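## Task

Carry the tray from the staging bench over to the work bench. One rotor adapter in the centrifuge already holds a water blank in its centre hole; put the tray's sample tube (the one whose cap has an orange dot) into the centre hole of the adapter directly across from it. Place all the tray's remaining tubes in the green rack. Each tube must be pushed fully down into its hole, and each rotor bucket must end hanging vertically. A tube touching the floor means failure. The bottles on the tray must finish upright in it, and the tray must finish resting on the work bench with nothing sticking out past the edge. Any number of the robots may be used. At the end, release everything and back away. A robot that tips over or is left leaning means failure. Anything that stays in place only because a robot holds it is not counted.

## Robot and tools

Robots: two identical Hello Robot Stretch 4 units, r1 and r2. Each has a three-wheel omni base, a mast with a vertical lift, a telescoping arm reaching forward, a wrist with yaw, pitch and roll, and a two-finger gripper. Each carries four cameras: <name>_head_camera, <name>_head_left_camera, <name>_head_right_camera and <name>_wrist_camera. Height about 1.6 m; base rim within 0.23 m of the base origin. Something may occasionally nudge a loose object.

Frames: each robot reports in its own base frame (origin on the floor under the base centre, x forward, y left, z up). hand_pose is a point between the open fingertips, in that frame; its printed position may be slightly wrong. Odometry is the base frame as it was when the scene began. Since each robot uses its own frames, only images, lidar_m and wrist_depth_mm reveal where the robots are relative to each other.

execute_actions: argument "actions" is a list holding one action object, or empty (empty just returns state and pictures). The action is keyed by "r1" and/or "r2"; each robot gets its own object. Inside: "base" with exactly one relative move from the base's current position: translate_m (metres, forward positive, -2 to 2), strafe_m (metres, left positive, -2 to 2) or rotate_rad (radians, counter-clockwise from above positive, -3.2 to 3.2). "joints" holds absolute targets by name: lift_m 0 to 1.2 m; arm_m 0 to 0.55 m extension; wrist_yaw_rad -1.134 to 4.276 (0 straight ahead, positive left, 3.14 tucked back, above 3.4 the arm may obstruct); wrist_pitch_rad -1.117 to 4.259 (0 level, 1.57 pointing down); wrist_roll_rad -1.117 to 4.259 (0 fingers level, positive turns clockwise seen from behind); gripper_m -0.038 to 0.141 m fingertip gap (negative squeezes the tips together). Done tolerances: ±0.004 for lift, arm and gripper, ±0.02 for yaw and roll, ±0.05 for pitch. Optional "pace": "slow", "default", "fast", "max" (base up to 0.1/0.3/0.4/0.6 m/s and 1/2/3/4 rad/s; with lift above 0.2 speeds are reduced, to 0.3 m/s and 1 rad/s at 1.2). Optional "contact_limits": {"arm_m": value 0 to 0.75}, lower stops on lighter contact, default 0.5. Alternatively "end_of_arm": "enable_torque" alone, to revive wrist or gripper motors that shut off. All motions in one action start together. Out-of-range joint targets are clipped and reported; unknown keys or other bad values reject the whole call. Joints or robots left out may keep driving toward earlier targets. Each action lasts at most 15 s. "cameras": list of camera names, ["all"] or null for all, [] for none. Pictures come in the order the "pictures" line lists. If a result reports a stop, later movement calls in that same reply are skipped.

wait: seconds, 0 to 10; returns state and images with nothing new commanded.
zoom_image: camera name plus region [x0, y0, x1, y1] in pixels of that camera's last full image, origin top-left, at most 504 by 504.
read_manual: returns URDF licence texts only.
finished_scene: scene number (1 or 2); ends it irreversibly and reports success, then gives the next task.

Result lines: base_status and joint_status per motion: "done", "off_target" (resting away from target, maybe still pushing), "contact_stop_at_<key>" (hit something; lift, arm or wheels go slack, a slack lift can sag under load and slack wheels can roll), "limit_stop_at_<name>", "time_out", "torque_fault" (wrist motor overloaded and limp until enable_torque). limit_stop_at_tilt means a lean over 6 degrees; lift, arm and wheels go slack until it eases. limit_stop_at_own_body means a joint nearly hit the robot itself, likely with the gripper tipped up (pitch below -0.2) and rolled (roll below -0.4 or above 4); move away from the body. on_its_own describes uncommanded behaviour; "held at" there is the held target, not the actual position. lidar_m: 12 distances in metres in 30-degree sectors, first straight ahead, counter-clockwise (4th left, 7th rear, 10th right); "-" means nothing seen or closer than 0.25 m; it sees from about 0.15 m up and misses glass, clear plastic and thin legs. wrist_depth_mm: 7x7 grid of depths 100 to 2000 mm, rows from top-left. base_odometry comes from wheel rotation, so slip reads as travel; if turned_by_wheels and turned_by_imu differ by over about 0.1 rad, expect a heading error of roughly their difference. base_tilt is in degrees, forward and right positive, with up to 1.5 degrees fixed bias. motor_effort is percent of maximum, bracket is the peak; a gripper_m effort change signals a firm grip, but position and "done" do not prove a hold. Wheel effort positive means turning right.

Gripping: command a gap smaller than the object; a deeper command squeezes harder and pulls the object inward. If fingertips stick on a surface, raise the lift. To unfold at scene start, send lift_m 0.4 with wrist_yaw_rad 0 together.

Avoid: robots pressing against each other (a hard press ends the run; creeping further after bases touch is already hard); driving or turning with over 1 kg held and arm_m above 0.2, especially fast; steady pushes with a high gripper or high contact limit; level gripper loads above about 2 kg; drops, slams and hard hits. Two robots given the same move can differ by up to about 3 cm per metre, which strains a shared load.

Each tool is called after "Emit:" by a JSON object that holds its "api" and its "payload", one argument or row to a line.

## Session

I'll start by looking at the scene.

Emit:
{"api": "execute_actions", "payload": {
  "actions": []
}}

Scene clock: 0.00 s.
r1.base_odometry: x=+0.000 y=+0.000 heading=+0.000 (m, m, rad; r1's odometry frame)
r1.turned_by_wheels: +0.000 (rad since the last result)
r1.turned_by_imu: +0.000 (rad since the last result)
r1.base_tilt: forward=+0.5 right=+0.1 (deg)
r1.lidar_m: 1.11 4.08 1.68 1.46 2.85 1.79 - 1.59 0.81 0.64 0.62 0.71
r1.base_status: not commanded
r1.joint_positions: lift_m=+0.248 arm_m=+0.000 wrist_yaw_rad=+3.168 wrist_pitch_rad=-0.008 wrist_roll_rad=+0.011 gripper_m=+0.057
r1.joint_status: not commanded
r1.motor_effort: lift_m=+21 arm_m=-1 wrist_yaw_rad=+2 wrist_pitch_rad=-4 wrist_roll_rad=+0 gripper_m=-3 wheel_0=+0 wheel_1=+0 wheel_2=+0 (%)
r1.hand_pose: x=-0.1199 y=+0.0797 z=+0.4288 quat_wxyz=(-0.013, +0.004, +0.006, +1.000) (m; r1's base frame)
r1.wrist_depth_mm: - 132 - - - - - / - 114 137 - - - - / - 114 137 - - - - / - 129 177 - - - - / 133 - - - - - - / 222 1661 193 1576 197 1430 1397 / 216 1078 1060 136 1025 960 991
r2.base_odometry: x=+0.000 y=+0.000 heading=+0.000 (m, m, rad; r2's odometry frame)
r2.turned_by_wheels: +0.000 (rad since the last result)
r2.turned_by_imu: +0.000 (rad since the last result)
r2.base_tilt: forward=+1.0 right=-0.1 (deg)
r2.lidar_m: 2.82 1.52 1.44 3.52 1.49 1.13 1.10 1.15 1.63 4.08 1.21 1.06
r2.base_status: not commanded
r2.joint_positions: lift_m=+0.241 arm_m=+0.001 wrist_yaw_rad=+3.161 wrist_pitch_rad=+0.020 wrist_roll_rad=+0.005 gripper_m=+0.057
r2.joint_status: not commanded
r2.motor_effort: lift_m=+18 arm_m=+0 wrist_yaw_rad=-1 wrist_pitch_rad=-9 wrist_roll_rad=+1 gripper_m=-2 wheel_0=+0 wheel_1=+0 wheel_2=+0 (%)
r2.hand_pose: x=-0.1182 y=+0.0818 z=+0.4129 quat_wxyz=(-0.010, -0.010, +0.003, +1.000) (m; r2's base frame)
r2.wrist_depth_mm: - 142 251 1255 1205 1160 1160 / - 111 141 1229 1205 1182 1160 / - 114 141 1205 1205 1182 1160 / - 128 163 1229 1205 1182 1160 / 204 1281 1255 1229 1205 1182 1160 / 219 1336 1255 1255 197 1205 1138 / 215 1138 1060 585 1025 946 1008
pictures: r1_head_camera, r1_head_left_camera, r1_head_right_camera, r1_wrist_camera, r2_head_camera, r2_head_left_camera, r2_head_right_camera, r2_wrist_camera
Images, in order (width x height): r1_head_camera 420x560, r1_head_left_camera 420x672, r1_head_right_camera 420x672, r1_wrist_camera 616x392, r2_head_camera 420x560, r2_head_left_camera 420x672, r2_head_right_camera 420x672, r2_wrist_camera 616x392.

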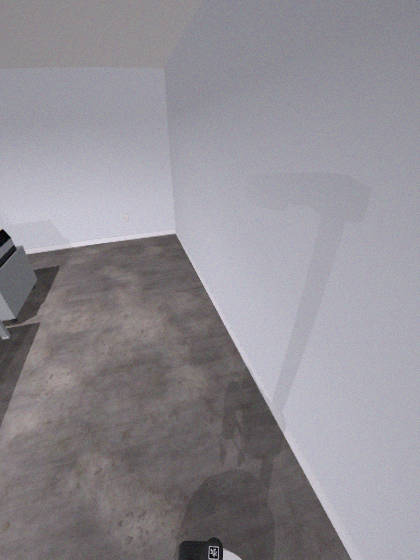

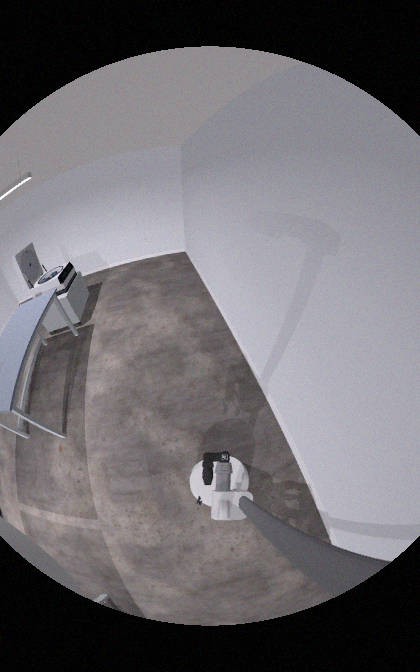

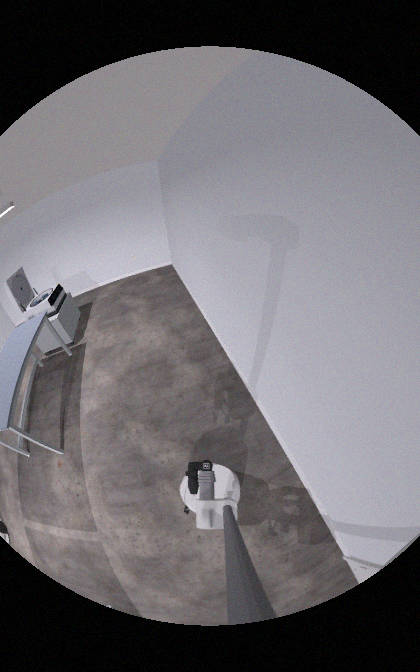

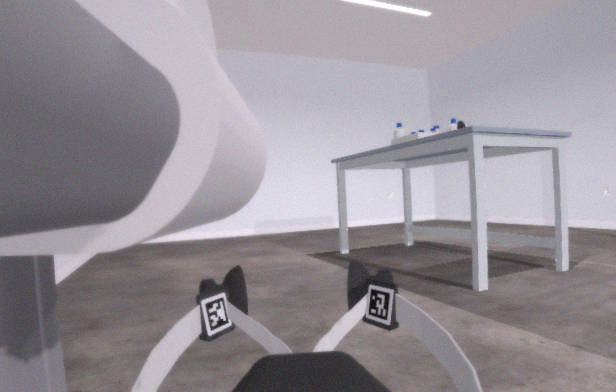

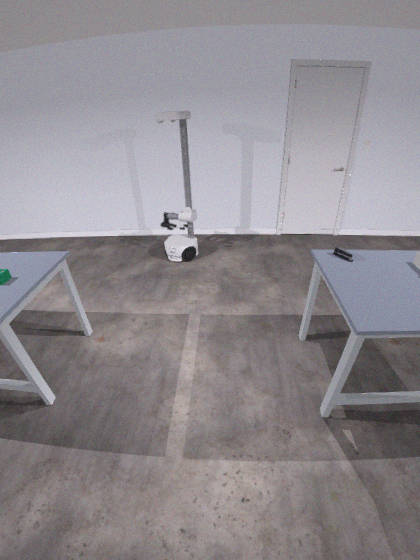

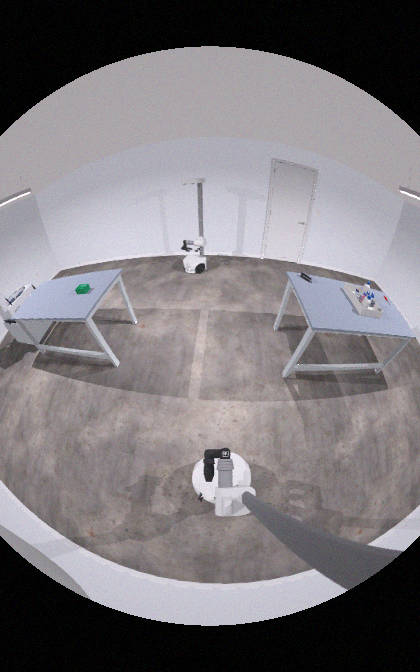

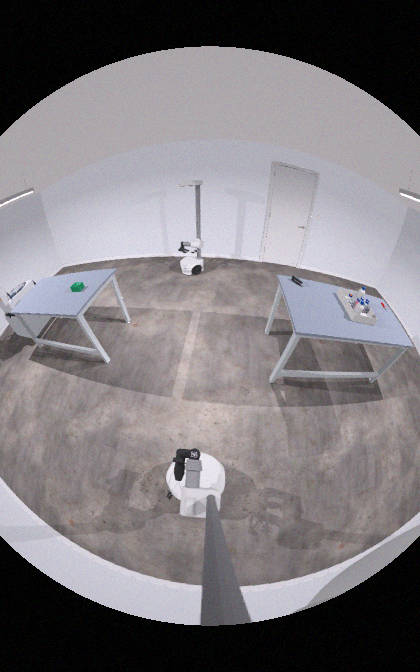

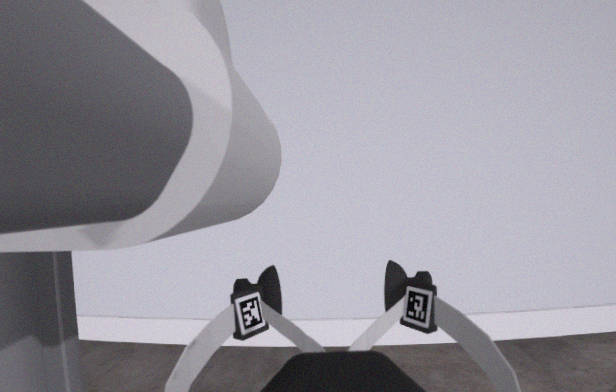

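Emit:
{"api": "zoom_image", "payload": {
  "camera": "r2_head_right_camera",
  "region": [260, 260, 420, 390]
}}

Emit:
{"api": "zoom_image", "payload": {
  "camera": "r2_head_left_camera",
  "region": [0, 250, 160, 380]
}}

Emit:
{"api": "zoom_image", "payload": {
  "camera": "r1_head_left_camera",
  "region": [0, 230, 120, 450]
}}

Emit:
{"api": "zoom_image", "payload": {
  "camera": "r1_wrist_camera",
  "region": [320, 90, 600, 300]
}}

Region (260, 260, 420, 390) of r2_head_right_camera's 420x672 image, scaled by 3.150, with more detail than that image has; it fills the top 410 rows of this view, and the rest is white.

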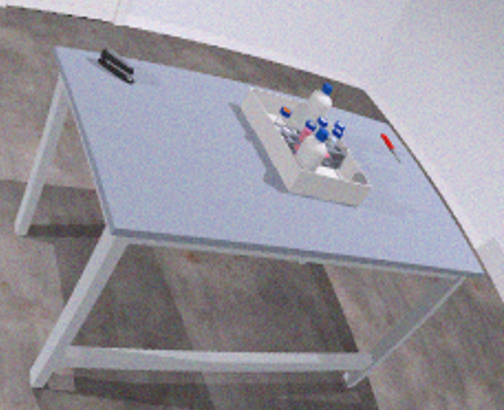

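Region (0, 250, 160, 380) of r2_head_left_camera's 420x672 image, scaled by 3.150, with more detail than that image has; it fills the top 410 rows of this view, and the rest is white.

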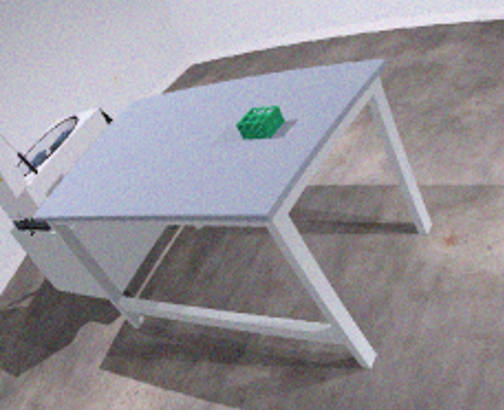

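Region (0, 230, 120, 450) of r1_head_left_camera's 420x672 image, scaled by 2.291, with more detail than that image has; it fills the left 275 columns of this view, and the rest is white.

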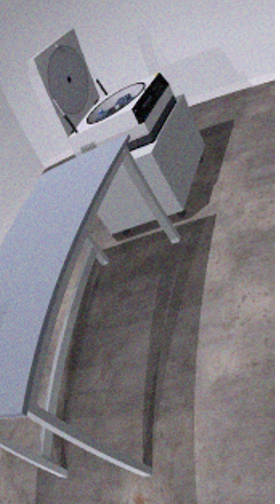

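Region (320, 90, 600, 300) of r1_wrist_camera's 616x392 image, scaled by 1.800; it fills the top 378 rows of this view, and the rest is white.

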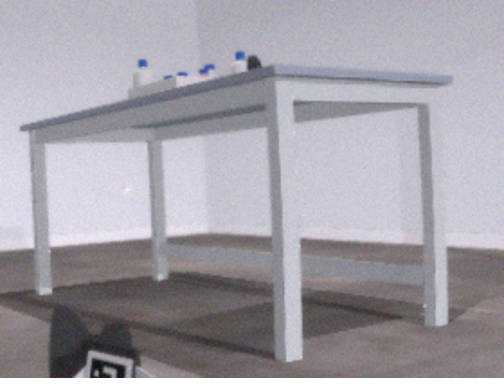

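Emit:
{"api": "execute_actions", "payload": {
  "actions": [
    {"r1": {"base": {"translate_m": -2.0}, "joints": {"lift_m": 0.5, "wrist_yaw_rad": 0}, "pace": "max"}, "r2": {"base": {"strafe_m": -1.3}, "joints": {"lift_m": 0.5, "wrist_yaw_rad": 0}, "pace": "max"}}
  ],
  "cameras": ["r1_head_left_camera", "r2_head_camera"]
}}

Scene clock: 6.60 s.
r1.base_odometry: x=-2.000 y=+0.000 heading=+0.000 (m, m, rad; r1's odometry frame)
r1.turned_by_wheels: +0.000 (rad since the last result)
r1.turned_by_imu: +0.004 (rad since the last result)
r1.base_tilt: forward=+0.4 right=+0.1 (deg)
r1.lidar_m: 2.36 2.48 0.74 0.59 0.60 0.67 2.79 2.76 1.69 1.31 1.31 1.48
r1.base_status: done
r1.joint_positions: lift_m=+0.500 arm_m=+0.000 wrist_yaw_rad=+0.000 wrist_pitch_rad=-0.008 wrist_roll_rad=+0.011 gripper_m=+0.057
r1.joint_status: all done
r1.motor_effort: lift_m=+22(26) arm_m=-1(1) wrist_yaw_rad=+1(2) wrist_pitch_rad=-6(7) wrist_roll_rad=+0(0) gripper_m=-3(4) wheel_0=+2(7) wheel_1=+2(6) wheel_2=+0(13) (%)
r1.hand_pose: x=+0.4593 y=-0.0874 z=+0.6805 quat_wxyz=(+1.000, +0.005, -0.004, +0.000) (m; r1's base frame)
r1.wrist_depth_mm: - - - - 1921 1397 1182 / - - - - - 1464 1160 / - - - - 1983 1464 1160 / - - - - - 1499 1160 / - - - - 1983 1499 1182 / - - 194 - 197 1464 1205 / 1708 1618 1576 136 1537 1366 1205
r2.base_odometry: x=+0.000 y=-1.300 heading=+0.000 (m, m, rad; r2's odometry frame)
r2.turned_by_wheels: +0.000 (rad since the last result)
r2.turned_by_imu: +0.002 (rad since the last result)
r2.base_tilt: forward=+0.9 right=-0.1 (deg)
r2.lidar_m: 0.80 0.85 2.57 3.74 1.59 1.22 1.18 1.25 1.77 2.78 1.08 0.83
r2.base_status: done
r2.joint_positions: lift_m=+0.500 arm_m=+0.001 wrist_yaw_rad=+0.000 wrist_pitch_rad=+0.020 wrist_roll_rad=+0.005 gripper_m=+0.057
r2.joint_status: all done
r2.motor_effort: lift_m=+19(24) arm_m=+0(0) wrist_yaw_rad=+1(7) wrist_pitch_rad=-9(9) wrist_roll_rad=+1(1) gripper_m=-3(3) wheel_0=+0(14) wheel_1=-1(15) wheel_2=+0(1) (%)
r2.hand_pose: x=+0.4603 y=-0.0874 z=+0.6722 quat_wxyz=(+1.000, +0.003, +0.010, +0.000) (m; r2's base frame)
r2.wrist_depth_mm: - - - - - - - / - - - - - - - / - - - 960 - - - / 676 654 634 627 609 603 597 / - - - - - - - / - - - 1808 196 - 1863 / 1863 1661 1618 854 1618 1430 1336
pictures: r1_head_left_camera, r2_head_camera
Images, in order (width x height): r1_head_left_camera 420x672, r2_head_camera 420x560.

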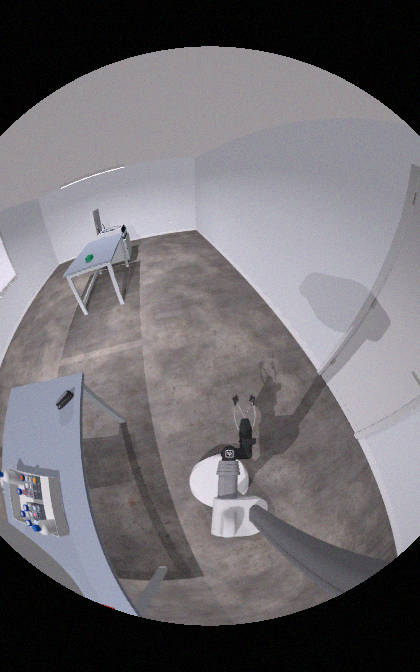

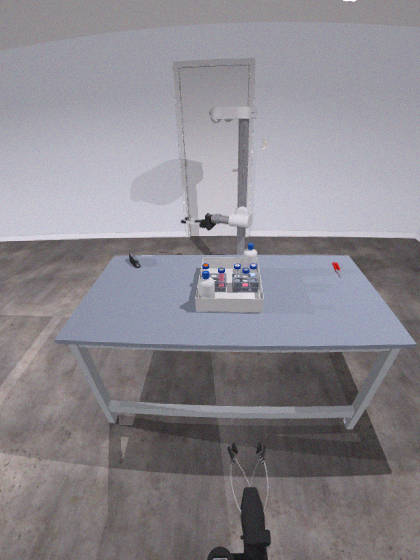

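Emit:
{"api": "zoom_image", "payload": {
  "camera": "r2_head_camera",
  "region": [170, 230, 290, 330]
}}

Emit:
{"api": "zoom_image", "payload": {
  "camera": "r1_head_left_camera",
  "region": [0, 440, 110, 560]
}}

Region (170, 230, 290, 330) of r2_head_camera's 420x560 image, scaled by 4.200, with more detail than that image has.

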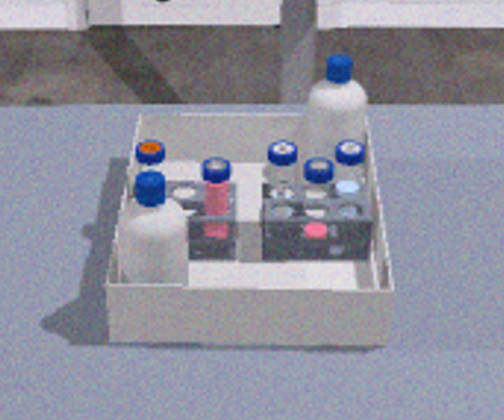

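Region (0, 440, 110, 560) of r1_head_left_camera's 420x672 image, scaled by 4.200, with more detail than that image has; it fills the left 462 columns of this view, and the rest is white.

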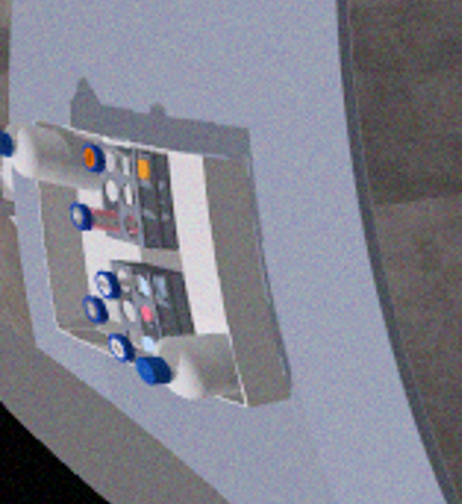

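Emit:
{"api": "execute_actions", "payload": {
  "actions": [
    {"r1": {"base": {"rotate_rad": 1.92}, "joints": {"lift_m": 1.0, "wrist_pitch_rad": 1.57, "wrist_roll_rad": 1.57, "gripper_m": 0.06}, "pace": "fast"}, "r2": {"base": {"rotate_rad": -0.06}, "joints": {"lift_m": 1.0, "wrist_pitch_rad": 1.57, "wrist_roll_rad": 1.57, "gripper_m": 0.06}, "pace": "fast"}}
  ],
  "cameras": ["r1_head_camera", "r2_head_camera"]
}}

Scene clock: 11.50 s.
r1.base_odometry: x=-2.000 y=+0.000 heading=+1.920 (m, m, rad; r1's odometry frame)
r1.turned_by_wheels: +1.920 (rad since the last result)
r1.turned_by_imu: +1.896 (rad since the last result)
r1.base_tilt: forward=+0.3 right=+0.1 (deg)
r1.lidar_m: 0.56 0.60 0.87 2.81 2.03 1.46 1.34 1.39 1.89 2.90 0.89 0.65
r1.base_status: done
r1.joint_positions: lift_m=+1.000 arm_m=+0.000 wrist_yaw_rad=+0.000 wrist_pitch_rad=+1.570 wrist_roll_rad=+1.570 gripper_m=+0.060
r1.joint_status: all done
r1.motor_effort: lift_m=+23(26) arm_m=-1(1) wrist_yaw_rad=-1(1) wrist_pitch_rad=+0(5) wrist_roll_rad=+1(1) gripper_m=-2(3) wheel_0=-1(7) wheel_1=+0(7) wheel_2=-1(9) (%)
r1.hand_pose: x=+0.1712 y=-0.0874 z=+0.8895 quat_wxyz=(+0.501, +0.500, +0.500, -0.499) (m; r1's base frame)
r1.wrist_depth_mm: 1078 1098 1098 1098 1138 1160 1182 / 1078 1078 1098 1118 1138 1138 1160 / 1060 1078 1098 1138 1138 1182 1182 / 1078 1098 1118 917 917 1160 1182 / 1078 1098 1098 891 917 1138 334 / 1060 1098 193 904 199 1160 1160 / 1078 1098 1118 136 1138 1160 1182
r2.base_odometry: x=+0.000 y=-1.300 heading=-0.060 (m, m, rad; r2's odometry frame)
r2.turned_by_wheels: -0.060 (rad since the last result)
r2.turned_by_imu: -0.057 (rad since the last result)
r2.base_tilt: forward=+0.9 right=-0.2 (deg)
r2.lidar_m: 0.80 0.83 2.57 3.35 1.68 1.22 1.17 1.23 1.68 2.79 2.89 0.83
r2.base_status: done
r2.joint_positions: lift_m=+1.000 arm_m=+0.001 wrist_yaw_rad=+0.000 wrist_pitch_rad=+1.570 wrist_roll_rad=+1.569 gripper_m=+0.060
r2.joint_status: all done
r2.motor_effort: lift_m=+23(23) arm_m=+0(0) wrist_yaw_rad=+0(0) wrist_pitch_rad=-2(8) wrist_roll_rad=+3(8) gripper_m=-3(2) wheel_0=+2(3) wheel_1=+1(3) wheel_2=-2(6) (%)
r2.hand_pose: x=+0.1721 y=-0.0874 z=+0.8893 quat_wxyz=(+0.501, +0.500, +0.500, -0.499) (m; r2's base frame)
r2.wrist_depth_mm: 1205 1160 1160 1160 1118 1098 1078 / 1182 1138 1160 1138 1098 1078 1078 / 1182 1160 1160 1160 1098 1098 1098 / 1182 1160 1138 1118 904 1078 1078 / 1182 1160 1138 1118 904 878 1098 / 1160 1182 219 1138 197 1078 1078 / 1182 1160 1138 640 1118 1098 1060
pictures: r1_head_camera, r2_head_camera
Images, in order (width x height): r1_head_camera 420x560, r2_head_camera 420x560.

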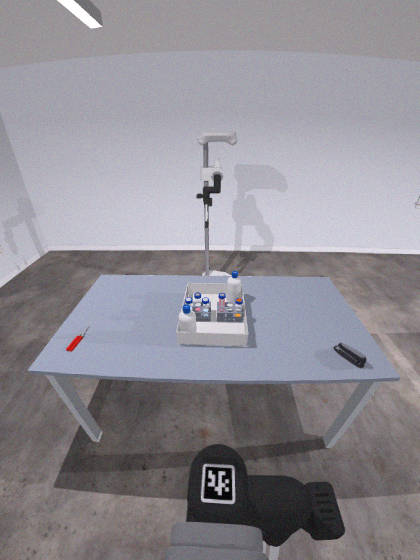

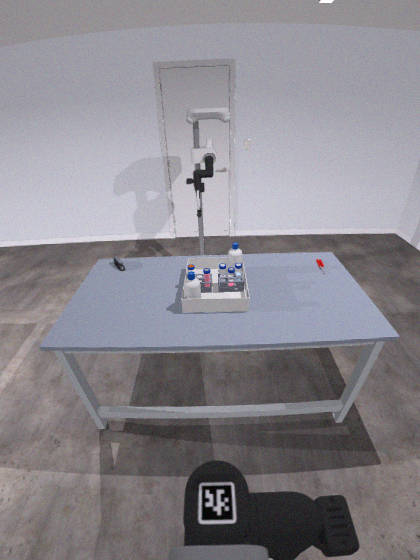

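Emit:
{"api": "zoom_image", "payload": {
  "camera": "r1_head_camera",
  "region": [20, 260, 220, 400]
}}

Emit:
{"api": "zoom_image", "payload": {
  "camera": "r1_head_camera",
  "region": [220, 260, 420, 400]
}}

Emit:
{"api": "zoom_image", "payload": {
  "camera": "r1_head_camera",
  "region": [160, 260, 270, 360]
}}

Region (20, 260, 220, 400) of r1_head_camera's 420x560 image, scaled by 2.520, with more detail than that image has; it fills the top 353 rows of this view, and the rest is white.

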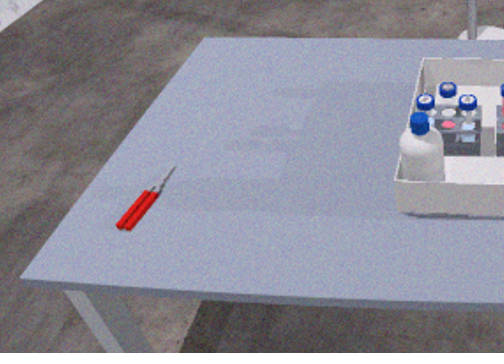

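Region (220, 260, 420, 400) of r1_head_camera's 420x560 image, scaled by 2.520, with more detail than that image has; it fills the top 353 rows of this view, and the rest is white.

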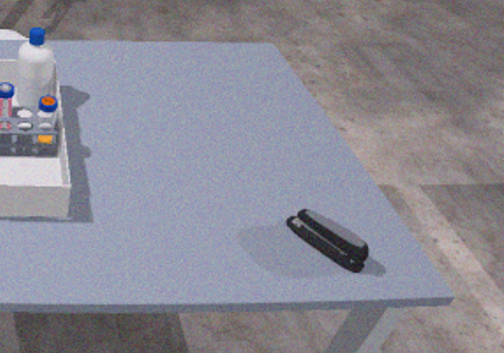

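Region (160, 260, 270, 360) of r1_head_camera's 420x560 image, scaled by 4.582, with more detail than that image has; it fills the top 458 rows of this view, and the rest is white.

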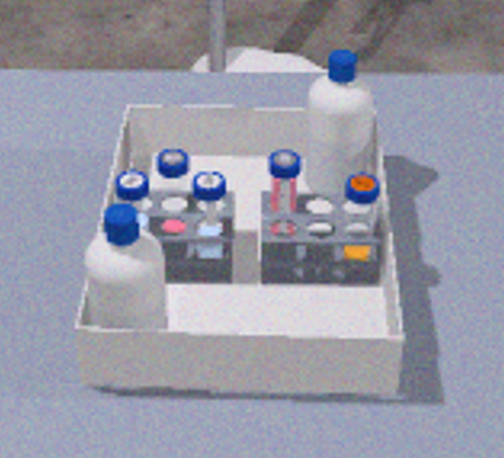

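Emit:
{"api": "execute_actions", "payload": {
  "actions": [
    {"r1": {"base": {"translate_m": 0.32}, "joints": {"lift_m": 1.02, "arm_m": 0.28}, "pace": "fast"}, "r2": {"base": {"translate_m": 0.52}, "joints": {"lift_m": 1.02, "arm_m": 0.30}, "pace": "fast"}}
  ],
  "cameras": ["r1_head_camera", "r2_head_camera", "r1_wrist_camera", "r2_wrist_camera"]
}}

Scene clock: 15.77 s.
r1.base_odometry: x=-2.110 y=+0.301 heading=+1.920 (m, m, rad; r1's odometry frame)
r1.turned_by_wheels: +0.000 (rad since the last result)
r1.turned_by_imu: +0.001 (rad since the last result)
r1.base_tilt: forward=+0.5 right=+0.1 (deg)
r1.lidar_m: 0.28 0.30 0.41 2.79 2.50 1.80 1.66 1.72 2.35 2.41 0.44 0.31
r1.base_status: done
r1.joint_positions: lift_m=+1.020 arm_m=+0.279 wrist_yaw_rad=+0.000 wrist_pitch_rad=+1.570 wrist_roll_rad=+1.570 gripper_m=+0.060
r1.joint_status: all done
r1.motor_effort: lift_m=+23(23) arm_m=+5(6) wrist_yaw_rad=+0(1) wrist_pitch_rad=+0(0) wrist_roll_rad=+1(1) gripper_m=-4(4) wheel_0=-1(4) wheel_1=-1(5) wheel_2=+1(10) (%)
r1.hand_pose: x=+0.4503 y=-0.0874 z=+0.9095 quat_wxyz=(+0.501, +0.500, +0.500, -0.499) (m; r1's base frame)
r1.wrist_depth_mm: 355 359 368 370 377 1205 1205 / 353 362 366 373 375 1160 1205 / 355 362 368 370 377 1182 1205 / 357 359 366 370 377 960 1182 / 296 357 362 373 377 946 1182 / 297 359 193 370 200 946 1182 / 296 327 364 136 377 1182 1205
r2.base_odometry: x=+0.519 y=-1.331 heading=-0.060 (m, m, rad; r2's odometry frame)
r2.turned_by_wheels: +0.000 (rad since the last result)
r2.turned_by_imu: -0.001 (rad since the last result)
r2.base_tilt: forward=+1.0 right=-0.2 (deg)
r2.lidar_m: 0.28 0.32 0.42 2.47 2.46 1.77 1.69 1.76 2.42 2.78 0.40 0.30
r2.base_status: done
r2.joint_positions: lift_m=+1.020 arm_m=+0.298 wrist_yaw_rad=+0.000 wrist_pitch_rad=+1.570 wrist_roll_rad=+1.570 gripper_m=+0.060
r2.joint_status: all done
r2.motor_effort: lift_m=+22(24) arm_m=+9(10) wrist_yaw_rad=+0(2) wrist_pitch_rad=-2(3) wrist_roll_rad=+3(3) gripper_m=-5(1) wheel_0=+1(5) wheel_1=+1(8) wheel_2=+0(11) (%)
r2.hand_pose: x=+0.4695 y=-0.0874 z=+0.9094 quat_wxyz=(+0.501, +0.500, +0.500, -0.499) (m; r2's base frame)
r2.wrist_depth_mm: 389 384 379 373 368 366 1118 / 392 384 379 375 368 366 1118 / 392 384 377 373 370 364 1098 / 387 379 377 373 368 364 891 / 322 353 375 373 366 364 904 / 290 355 218 370 197 362 891 / 377 373 373 235 368 362 1118
pictures: r1_head_camera, r1_wrist_camera, r2_head_camera, r2_wrist_camera
camera_calibration (this result's frames):
r1_wrist_camera: T_world_to_cam=[[-0.997662, 0.0499052, 0.046698, 0.407994], [0.0494381, 0.998715, -0.0111049, 0.135933], [-0.0471923, -0.00877026, -0.998847, 1.15223], [0, 0, 0, 1]] pos_world=[0.454697, -0.146014, 1.13336]
r2_wrist_camera: T_world_to_cam=[[-0.997637, 0.0528717, -0.0438643, 0.527537], [0.0530639, 0.998586, -0.00322848, 0.122077], [0.0436316, -0.00554847, -0.999032, 1.11308], [0, 0, 0, 1]] pos_world=[0.471248, -0.143621, 1.13554]
Images, in order (width x height): r1_head_camera 420x560, r1_wrist_camera 616x392, r2_head_camera 420x560, r2_wrist_camera 616x392.

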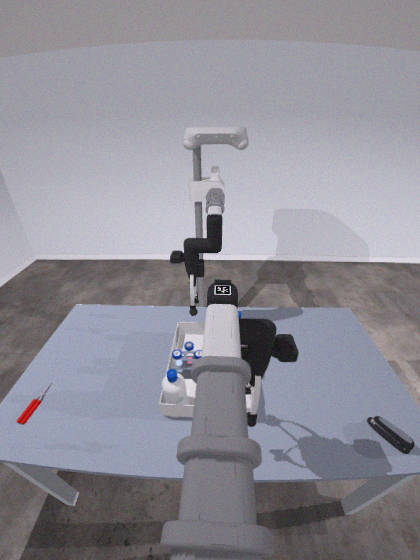

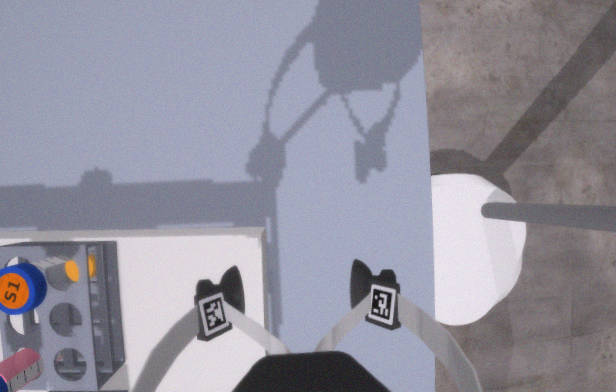

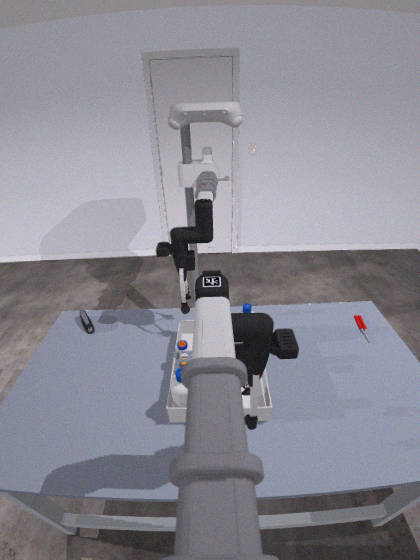

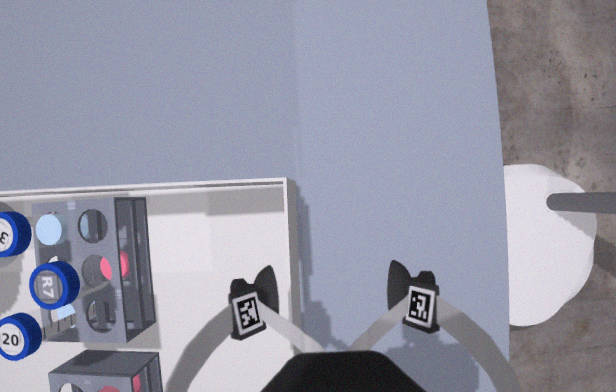

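Emit:
{"api": "zoom_image", "payload": {
  "camera": "r1_wrist_camera",
  "region": [150, 200, 450, 392]
}}

Emit:
{"api": "zoom_image", "payload": {
  "camera": "r2_wrist_camera",
  "region": [180, 160, 480, 392]
}}

Region (150, 200, 450, 392) of r1_wrist_camera's 616x392 image, scaled by 1.680; it fills the top 323 rows of this view, and the rest is white.

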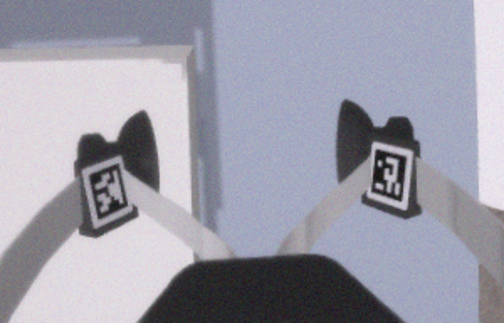

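Region (180, 160, 480, 392) of r2_wrist_camera's 616x392 image, scaled by 1.680; it fills the top 390 rows of this view, and the rest is white.

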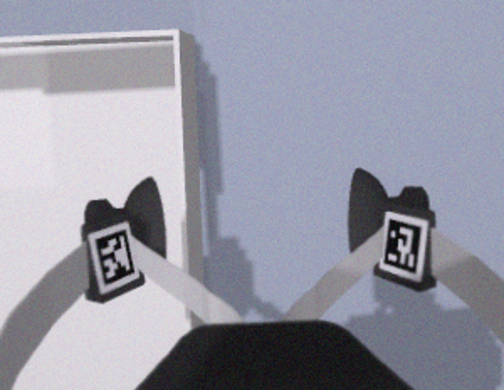

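Emit:
{"api": "execute_actions", "payload": {
  "actions": [
    {"r1": {"base": {"rotate_rad": 0.031}, "joints": {"lift_m": 0.99, "arm_m": 0.30, "wrist_roll_rad": 1.62}, "pace": "fast"}, "r2": {"base": {"strafe_m": -0.025}, "joints": {"lift_m": 0.99, "arm_m": 0.325}, "pace": "fast"}}
  ],
  "cameras": ["r1_wrist_camera", "r2_wrist_camera"]
}}

Scene clock: 17.63 s.
r1.base_odometry: x=-2.110 y=+0.301 heading=+1.951 (m, m, rad; r1's odometry frame)
r1.turned_by_wheels: +0.031 (rad since the last result)
r1.turned_by_imu: +0.031 (rad since the last result)
r1.base_tilt: forward=+0.3 right=+0.1 (deg)
r1.lidar_m: 0.26 0.30 0.43 2.81 2.42 1.77 1.66 1.72 2.43 2.43 0.42 0.31
r1.base_status: done
r1.joint_positions: lift_m=+0.990 arm_m=+0.299 wrist_yaw_rad=+0.000 wrist_pitch_rad=+1.570 wrist_roll_rad=+1.620 gripper_m=+0.060
r1.joint_status: all done
r1.motor_effort: lift_m=+18(22) arm_m=+5(6) wrist_yaw_rad=+1(0) wrist_pitch_rad=-1(0) wrist_roll_rad=+1(1) gripper_m=-3(5) wheel_0=+0(3) wheel_1=+0(3) wheel_2=+0(2) (%)
r1.hand_pose: x=+0.4703 y=-0.0874 z=+0.8799 quat_wxyz=(+0.488, +0.512, +0.487, -0.512) (m; r1's base frame)
r1.wrist_depth_mm: 325 332 336 342 347 1138 1160 / 327 334 338 342 347 1160 1160 / 327 332 336 340 347 1160 1160 / 327 330 338 343 347 931 1138 / 265 330 334 342 347 917 1138 / 268 329 193 342 199 917 1160 / 266 298 334 136 347 1138 1138
r2.base_odometry: x=+0.518 y=-1.356 heading=-0.060 (m, m, rad; r2's odometry frame)
r2.turned_by_wheels: +0.000 (rad since the last result)
r2.turned_by_imu: +0.001 (rad since the last result)
r2.base_tilt: forward=+0.9 right=-0.1 (deg)
r2.lidar_m: 0.27 0.32 0.43 2.49 2.42 1.80 1.69 1.75 2.40 2.76 0.42 0.30
r2.base_status: done
r2.joint_positions: lift_m=+0.990 arm_m=+0.323 wrist_yaw_rad=+0.000 wrist_pitch_rad=+1.570 wrist_roll_rad=+1.570 gripper_m=+0.060
r2.joint_status: all done
r2.motor_effort: lift_m=+13(20) arm_m=+9(10) wrist_yaw_rad=+0(0) wrist_pitch_rad=-4(3) wrist_roll_rad=+2(2) gripper_m=-1(2) wheel_0=-2(8) wheel_1=-1(8) wheel_2=+0(0) (%)
r2.hand_pose: x=+0.4945 y=-0.0874 z=+0.8801 quat_wxyz=(+0.501, +0.500, +0.500, -0.499) (m; r2's base frame)
r2.wrist_depth_mm: 359 353 347 345 340 334 1078 / 359 351 347 343 340 334 1098 / 357 353 347 342 340 334 1078 / 359 353 347 343 338 334 866 / 291 322 345 343 338 334 854 / 291 320 219 343 198 332 591 / 234 322 345 250 338 330 699
pictures: r1_wrist_camera, r2_wrist_camera
camera_calibration (this result's frames):
r1_wrist_camera: T_world_to_cam=[[-0.993916, 0.0997002, 0.0468128, 0.431739], [0.0992876, 0.994997, -0.011065, 0.110818], [-0.0476818, -0.00634979, -0.998842, 1.12404], [0, 0, 0, 1]] pos_world=[0.471705, -0.146171, 1.10375]
r2_wrist_camera: T_world_to_cam=[[-0.997639, 0.0529409, -0.0437437, 0.551029], [0.0531328, 0.998582, -0.00323491, 0.120631], [0.0435105, -0.0055515, -0.999038, 1.08282], [0, 0, 0, 1]] pos_world=[0.496205, -0.143621, 1.10627]
Images, in order (width x height): r1_wrist_camera 616x392, r2_wrist_camera 616x392.

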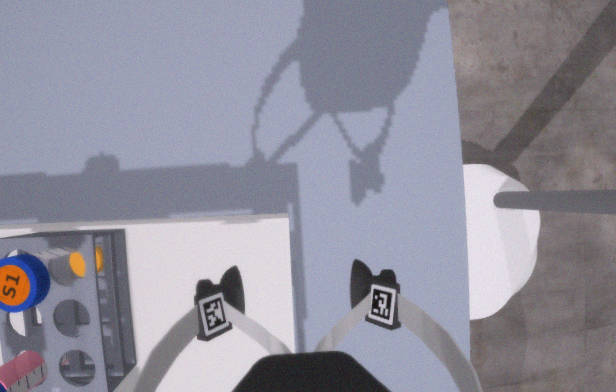

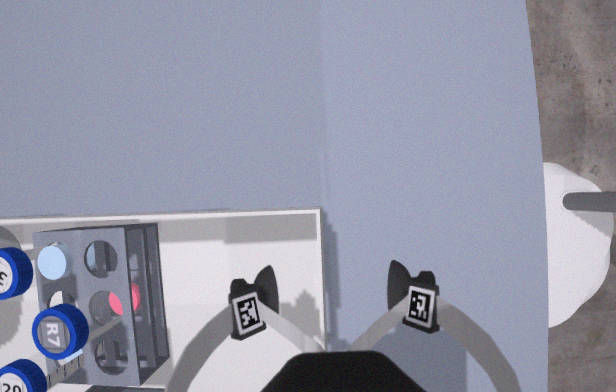

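Emit:
{"api": "execute_actions", "payload": {
  "actions": [
    {"r1": {"joints": {"lift_m": 0.915, "arm_m": 0.304}}, "r2": {"joints": {"lift_m": 0.915, "arm_m": 0.332}}}
  ],
  "cameras": ["r1_wrist_camera", "r2_wrist_camera"]
}}

Scene clock: 19.23 s.
r1.base_odometry: x=-2.110 y=+0.301 heading=+1.951 (m, m, rad; r1's odometry frame)
r1.turned_by_wheels: +0.000 (rad since the last result)
r1.turned_by_imu: +0.001 (rad since the last result)
r1.base_tilt: forward=+0.4 right=+0.1 (deg)
r1.lidar_m: 0.28 0.30 0.45 2.81 2.44 1.79 1.66 1.72 2.42 2.41 0.40 0.30
r1.base_status: not commanded
r1.joint_positions: lift_m=+0.915 arm_m=+0.303 wrist_yaw_rad=+0.000 wrist_pitch_rad=+1.570 wrist_roll_rad=+1.620 gripper_m=+0.060
r1.joint_status: all done
r1.motor_effort: lift_m=+18(18) arm_m=+5(6) wrist_yaw_rad=-1(1) wrist_pitch_rad=+1(1) wrist_roll_rad=+1(1) gripper_m=-4(5) wheel_0=+0(0) wheel_1=+0(0) wheel_2=+0(0) (%)
r1.hand_pose: x=+0.4742 y=-0.0874 z=+0.8050 quat_wxyz=(+0.488, +0.512, +0.487, -0.512) (m; r1's base frame)
r1.wrist_depth_mm: 254 259 263 266 270 276 1078 / 255 258 262 267 271 274 1098 / 255 259 262 266 271 274 1060 / 255 258 263 267 270 274 866 / 226 256 259 267 271 276 1098 / 224 256 193 265 199 276 1118 / 224 254 259 135 272 274 1078
r2.base_odometry: x=+0.518 y=-1.356 heading=-0.060 (m, m, rad; r2's odometry frame)
r2.turned_by_wheels: +0.000 (rad since the last result)
r2.turned_by_imu: +0.001 (rad since the last result)
r2.base_tilt: forward=+0.9 right=-0.2 (deg)
r2.lidar_m: 0.29 0.31 0.43 2.47 2.44 1.78 1.70 1.77 2.41 2.76 0.43 0.29
r2.base_status: not commanded
r2.joint_positions: lift_m=+0.915 arm_m=+0.330 wrist_yaw_rad=+0.000 wrist_pitch_rad=+1.570 wrist_roll_rad=+1.570 gripper_m=+0.060
r2.joint_status: all done
r2.motor_effort: lift_m=+13(13) arm_m=+9(12) wrist_yaw_rad=+0(0) wrist_pitch_rad=-3(2) wrist_roll_rad=+3(2) gripper_m=+2(4) wheel_0=-1(1) wheel_1=-1(1) wheel_2=-1(1) (%)
r2.hand_pose: x=+0.5015 y=-0.0874 z=+0.8051 quat_wxyz=(+0.501, +0.500, +0.500, -0.499) (m; r2's base frame)
r2.wrist_depth_mm: 279 277 272 268 264 262 258 / 281 276 271 268 264 260 257 / 279 274 271 268 265 260 257 / 279 276 271 266 265 260 257 / 245 271 270 266 265 260 258 / 216 271 219 266 197 258 257 / 216 270 267 174 263 259 258
pictures: r1_wrist_camera, r2_wrist_camera
camera_calibration (this result's frames):
r1_wrist_camera: T_world_to_cam=[[-0.993914, 0.0997201, 0.0468129, 0.43921], [0.0993075, 0.994995, -0.011065, 0.109583], [-0.047682, -0.00634883, -0.998842, 1.04934], [0, 0, 0, 1]] pos_world=[0.475689, -0.146171, 1.02878]
r2_wrist_camera: T_world_to_cam=[[-0.997638, 0.0529567, -0.0437425, 0.554741], [0.0531486, 0.998581, -0.00323498, 0.120008], [0.0435092, -0.00555219, -0.999038, 1.00761], [0, 0, 0, 1]] pos_world=[0.503213, -0.143621, 1.0313]
Images, in order (width x height): r1_wrist_camera 616x392, r2_wrist_camera 616x392.

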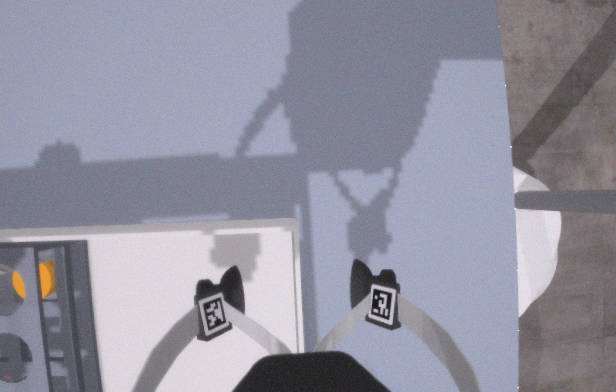

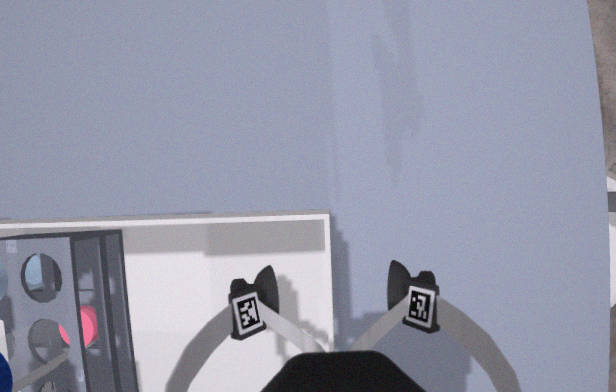

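Emit:
{"api": "execute_actions", "payload": {
  "actions": [
    {"r1": {"joints": {"gripper_m": -0.038}}, "r2": {"joints": {"gripper_m": -0.038}}}
  ],
  "cameras": ["r1_wrist_camera", "r2_wrist_camera"]
}}

Scene clock: 20.97 s.
r1.base_odometry: x=-2.110 y=+0.301 heading=+1.951 (m, m, rad; r1's odometry frame)
r1.turned_by_wheels: +0.000 (rad since the last result)
r1.turned_by_imu: +0.001 (rad since the last result)
r1.base_tilt: forward=+0.4 right=+0.1 (deg)
r1.lidar_m: 0.26 0.30 0.41 2.80 2.43 1.80 1.66 1.70 2.40 2.41 0.43 0.30
r1.base_status: not commanded
r1.joint_positions: lift_m=+0.915 arm_m=+0.303 wrist_yaw_rad=+0.000 wrist_pitch_rad=+1.569 wrist_roll_rad=+1.620 gripper_m=-0.037
r1.joint_status: all done
r1.motor_effort: lift_m=+21(21) arm_m=+5(5) wrist_yaw_rad=+1(1) wrist_pitch_rad=+4(2) wrist_roll_rad=+1(1) gripper_m=-22(21) wheel_0=+0(0) wheel_1=+0(0) wheel_2=+0(0) (%)
r1.hand_pose: x=+0.4746 y=-0.0874 z=+0.8047 quat_wxyz=(+0.488, +0.513, +0.487, -0.512) (m; r1's base frame)
r1.wrist_depth_mm: 252 257 260 265 270 273 1098 / 253 257 260 266 268 273 1098 / 252 256 260 266 270 273 1078 / 253 257 260 264 268 274 866 / 217 249 252 264 268 273 1078 / 216 249 182 197 180 273 1098 / 220 247 253 148 268 273 1078
r2.base_odometry: x=+0.518 y=-1.356 heading=-0.060 (m, m, rad; r2's odometry frame)
r2.turned_by_wheels: +0.000 (rad since the last result)
r2.turned_by_imu: +0.001 (rad since the last result)
r2.base_tilt: forward=+1.0 right=-0.1 (deg)
r2.lidar_m: 0.28 0.31 0.40 2.48 2.42 1.78 1.68 1.75 2.40 2.75 0.42 0.29
r2.base_status: not commanded
r2.joint_positions: lift_m=+0.915 arm_m=+0.330 wrist_yaw_rad=+0.000 wrist_pitch_rad=+1.569 wrist_roll_rad=+1.570 gripper_m=-0.037
r2.joint_status: all done
r2.motor_effort: lift_m=+16(15) arm_m=+9(9) wrist_yaw_rad=+0(0) wrist_pitch_rad=+1(2) wrist_roll_rad=+2(3) gripper_m=-21(14) wheel_0=-2(1) wheel_1=-1(1) wheel_2=-1(1) (%)
r2.hand_pose: x=+0.5019 y=-0.0874 z=+0.8049 quat_wxyz=(+0.501, +0.500, +0.500, -0.499) (m; r2's base frame)
r2.wrist_depth_mm: 277 273 268 266 262 259 255 / 277 273 268 266 262 258 255 / 278 273 270 265 263 258 255 / 277 273 270 266 262 259 256 / 236 265 262 259 262 259 256 / 208 265 262 197 183 258 256 / 237 262 259 179 262 153 256
pictures: r1_wrist_camera, r2_wrist_camera
camera_calibration (this result's frames):
r1_wrist_camera: T_world_to_cam=[[-0.993951, 0.0999123, 0.0455988, 0.440632], [0.0995133, 0.994976, -0.0109433, 0.109343], [-0.0464631, -0.00633937, -0.9989, 1.04857], [0, 0, 0, 1]] pos_world=[0.475805, -0.146171, 1.02852]
r2_wrist_camera: T_world_to_cam=[[-0.997583, 0.0530081, -0.0449202, 0.556084], [0.0532038, 0.998579, -0.00317177, 0.119906], [0.0446882, -0.00555404, -0.998986, 1.00673], [0, 0, 0, 1]] pos_world=[0.503371, -0.143621, 1.03107]
Images, in order (width x height): r1_wrist_camera 616x392, r2_wrist_camera 616x392.

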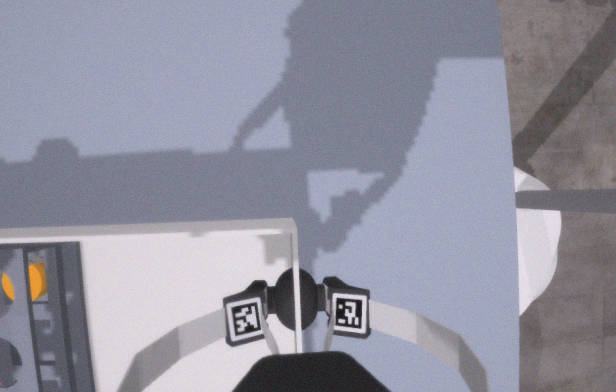

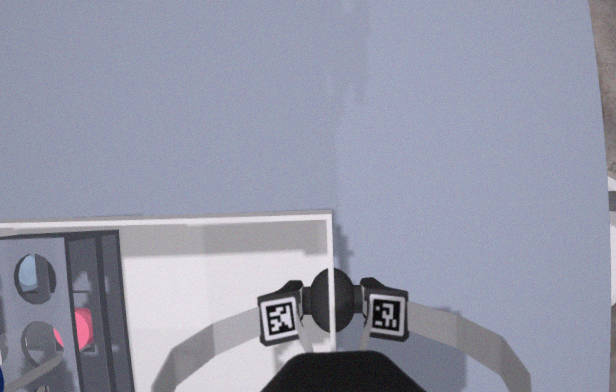

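Emit:
{"api": "zoom_image", "payload": {
  "camera": "r1_wrist_camera",
  "region": [210, 200, 390, 370]
}}

Emit:
{"api": "execute_actions", "payload": {
  "actions": [],
  "cameras": ["r1_head_right_camera", "r2_head_right_camera", "r1_head_camera", "r2_head_camera"]
}}

Region (210, 200, 390, 370) of r1_wrist_camera's 616x392 image, scaled by 2.800.

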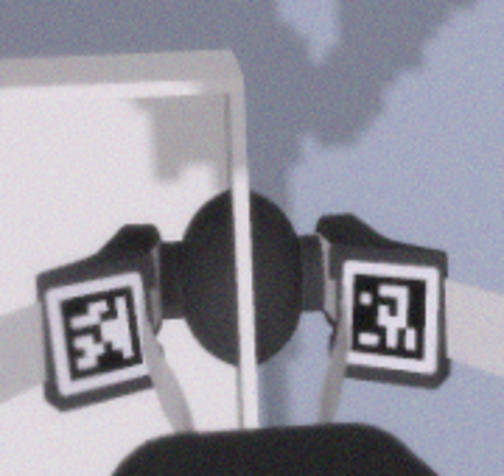

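Scene clock: 21.13 s.
r1.base_odometry: x=-2.110 y=+0.301 heading=+1.951 (m, m, rad; r1's odometry frame)
r1.turned_by_wheels: +0.000 (rad since the last result)
r1.turned_by_imu: +0.000 (rad since the last result)
r1.base_tilt: forward=+0.5 right=+0.1 (deg)
r1.lidar_m: 0.28 0.31 0.41 2.80 2.41 1.79 1.65 1.72 2.40 2.40 0.41 0.30
r1.base_status: not commanded
r1.joint_positions: lift_m=+0.915 arm_m=+0.303 wrist_yaw_rad=+0.000 wrist_pitch_rad=+1.569 wrist_roll_rad=+1.620 gripper_m=-0.037
r1.joint_status: all done
r1.motor_effort: lift_m=+21(21) arm_m=+5(5) wrist_yaw_rad=+2(1) wrist_pitch_rad=+3(2) wrist_roll_rad=+0(1) gripper_m=-21(21) wheel_0=+0(0) wheel_1=+0(0) wheel_2=+0(0) (%)
r1.hand_pose: x=+0.4746 y=-0.0874 z=+0.8047 quat_wxyz=(+0.488, +0.513, +0.487, -0.512) (m; r1's base frame)
r1.wrist_depth_mm: 253 257 260 264 268 274 1060 / 253 256 262 265 267 273 1078 / 253 257 259 266 268 273 1078 / 254 257 262 264 268 274 854 / 217 248 252 264 268 274 1078 / 216 248 183 197 181 273 1078 / 220 248 253 148 268 273 1078
r2.base_odometry: x=+0.518 y=-1.356 heading=-0.060 (m, m, rad; r2's odometry frame)
r2.turned_by_wheels: +0.000 (rad since the last result)
r2.turned_by_imu: +0.000 (rad since the last result)
r2.base_tilt: forward=+1.0 right=-0.1 (deg)
r2.lidar_m: 0.28 0.31 0.40 2.47 2.46 1.78 1.69 1.76 2.41 2.76 0.41 0.32
r2.base_status: not commanded
r2.joint_positions: lift_m=+0.915 arm_m=+0.330 wrist_yaw_rad=+0.000 wrist_pitch_rad=+1.569 wrist_roll_rad=+1.570 gripper_m=-0.037
r2.joint_status: all done
r2.motor_effort: lift_m=+15(15) arm_m=+9(9) wrist_yaw_rad=+0(0) wrist_pitch_rad=+2(2) wrist_roll_rad=+2(3) gripper_m=-16(14) wheel_0=-2(1) wheel_1=-1(1) wheel_2=-1(1) (%)
r2.hand_pose: x=+0.5019 y=-0.0874 z=+0.8049 quat_wxyz=(+0.501, +0.500, +0.500, -0.499) (m; r2's base frame)
r2.wrist_depth_mm: 277 273 268 265 262 258 255 / 277 274 270 265 262 259 256 / 278 274 270 266 262 259 256 / 278 272 270 266 263 258 257 / 237 265 263 259 263 258 256 / 208 265 262 197 183 258 256 / 237 262 260 179 262 153 256
pictures: r1_head_camera, r1_head_right_camera, r2_head_camera, r2_head_right_camera
Images, in order (width x height): r1_head_camera 420x560, r1_head_right_camera 420x672, r2_head_camera 420x560, r2_head_right_camera 420x672.

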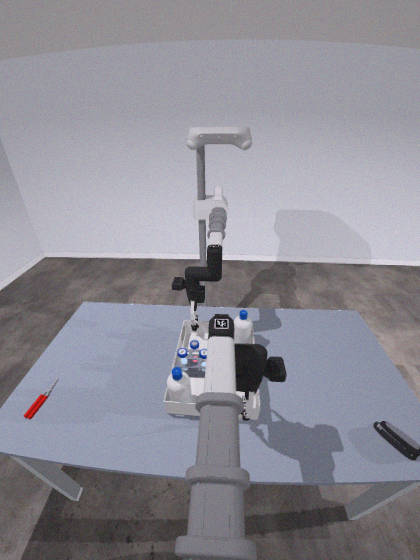

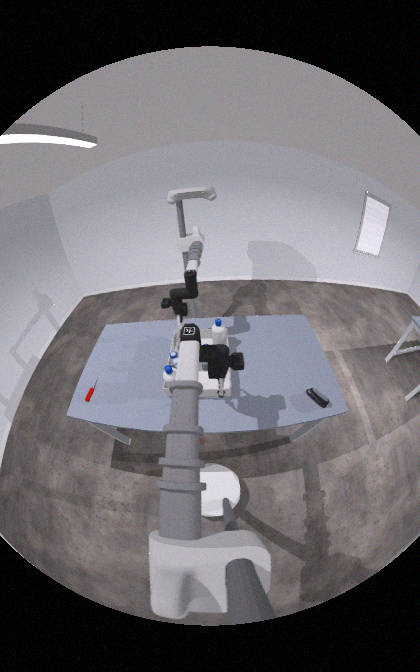

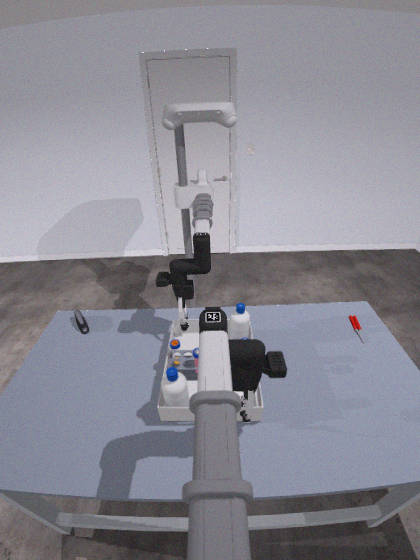

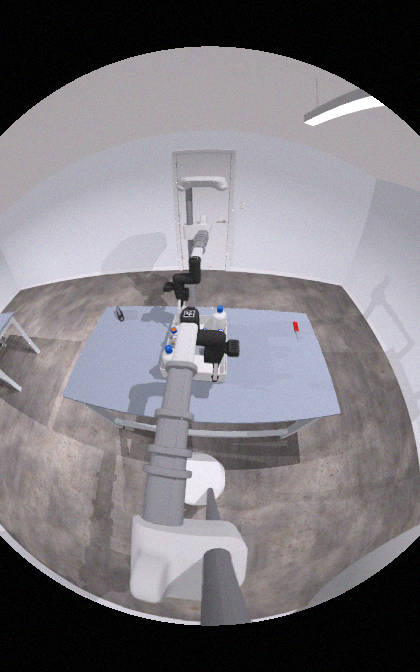

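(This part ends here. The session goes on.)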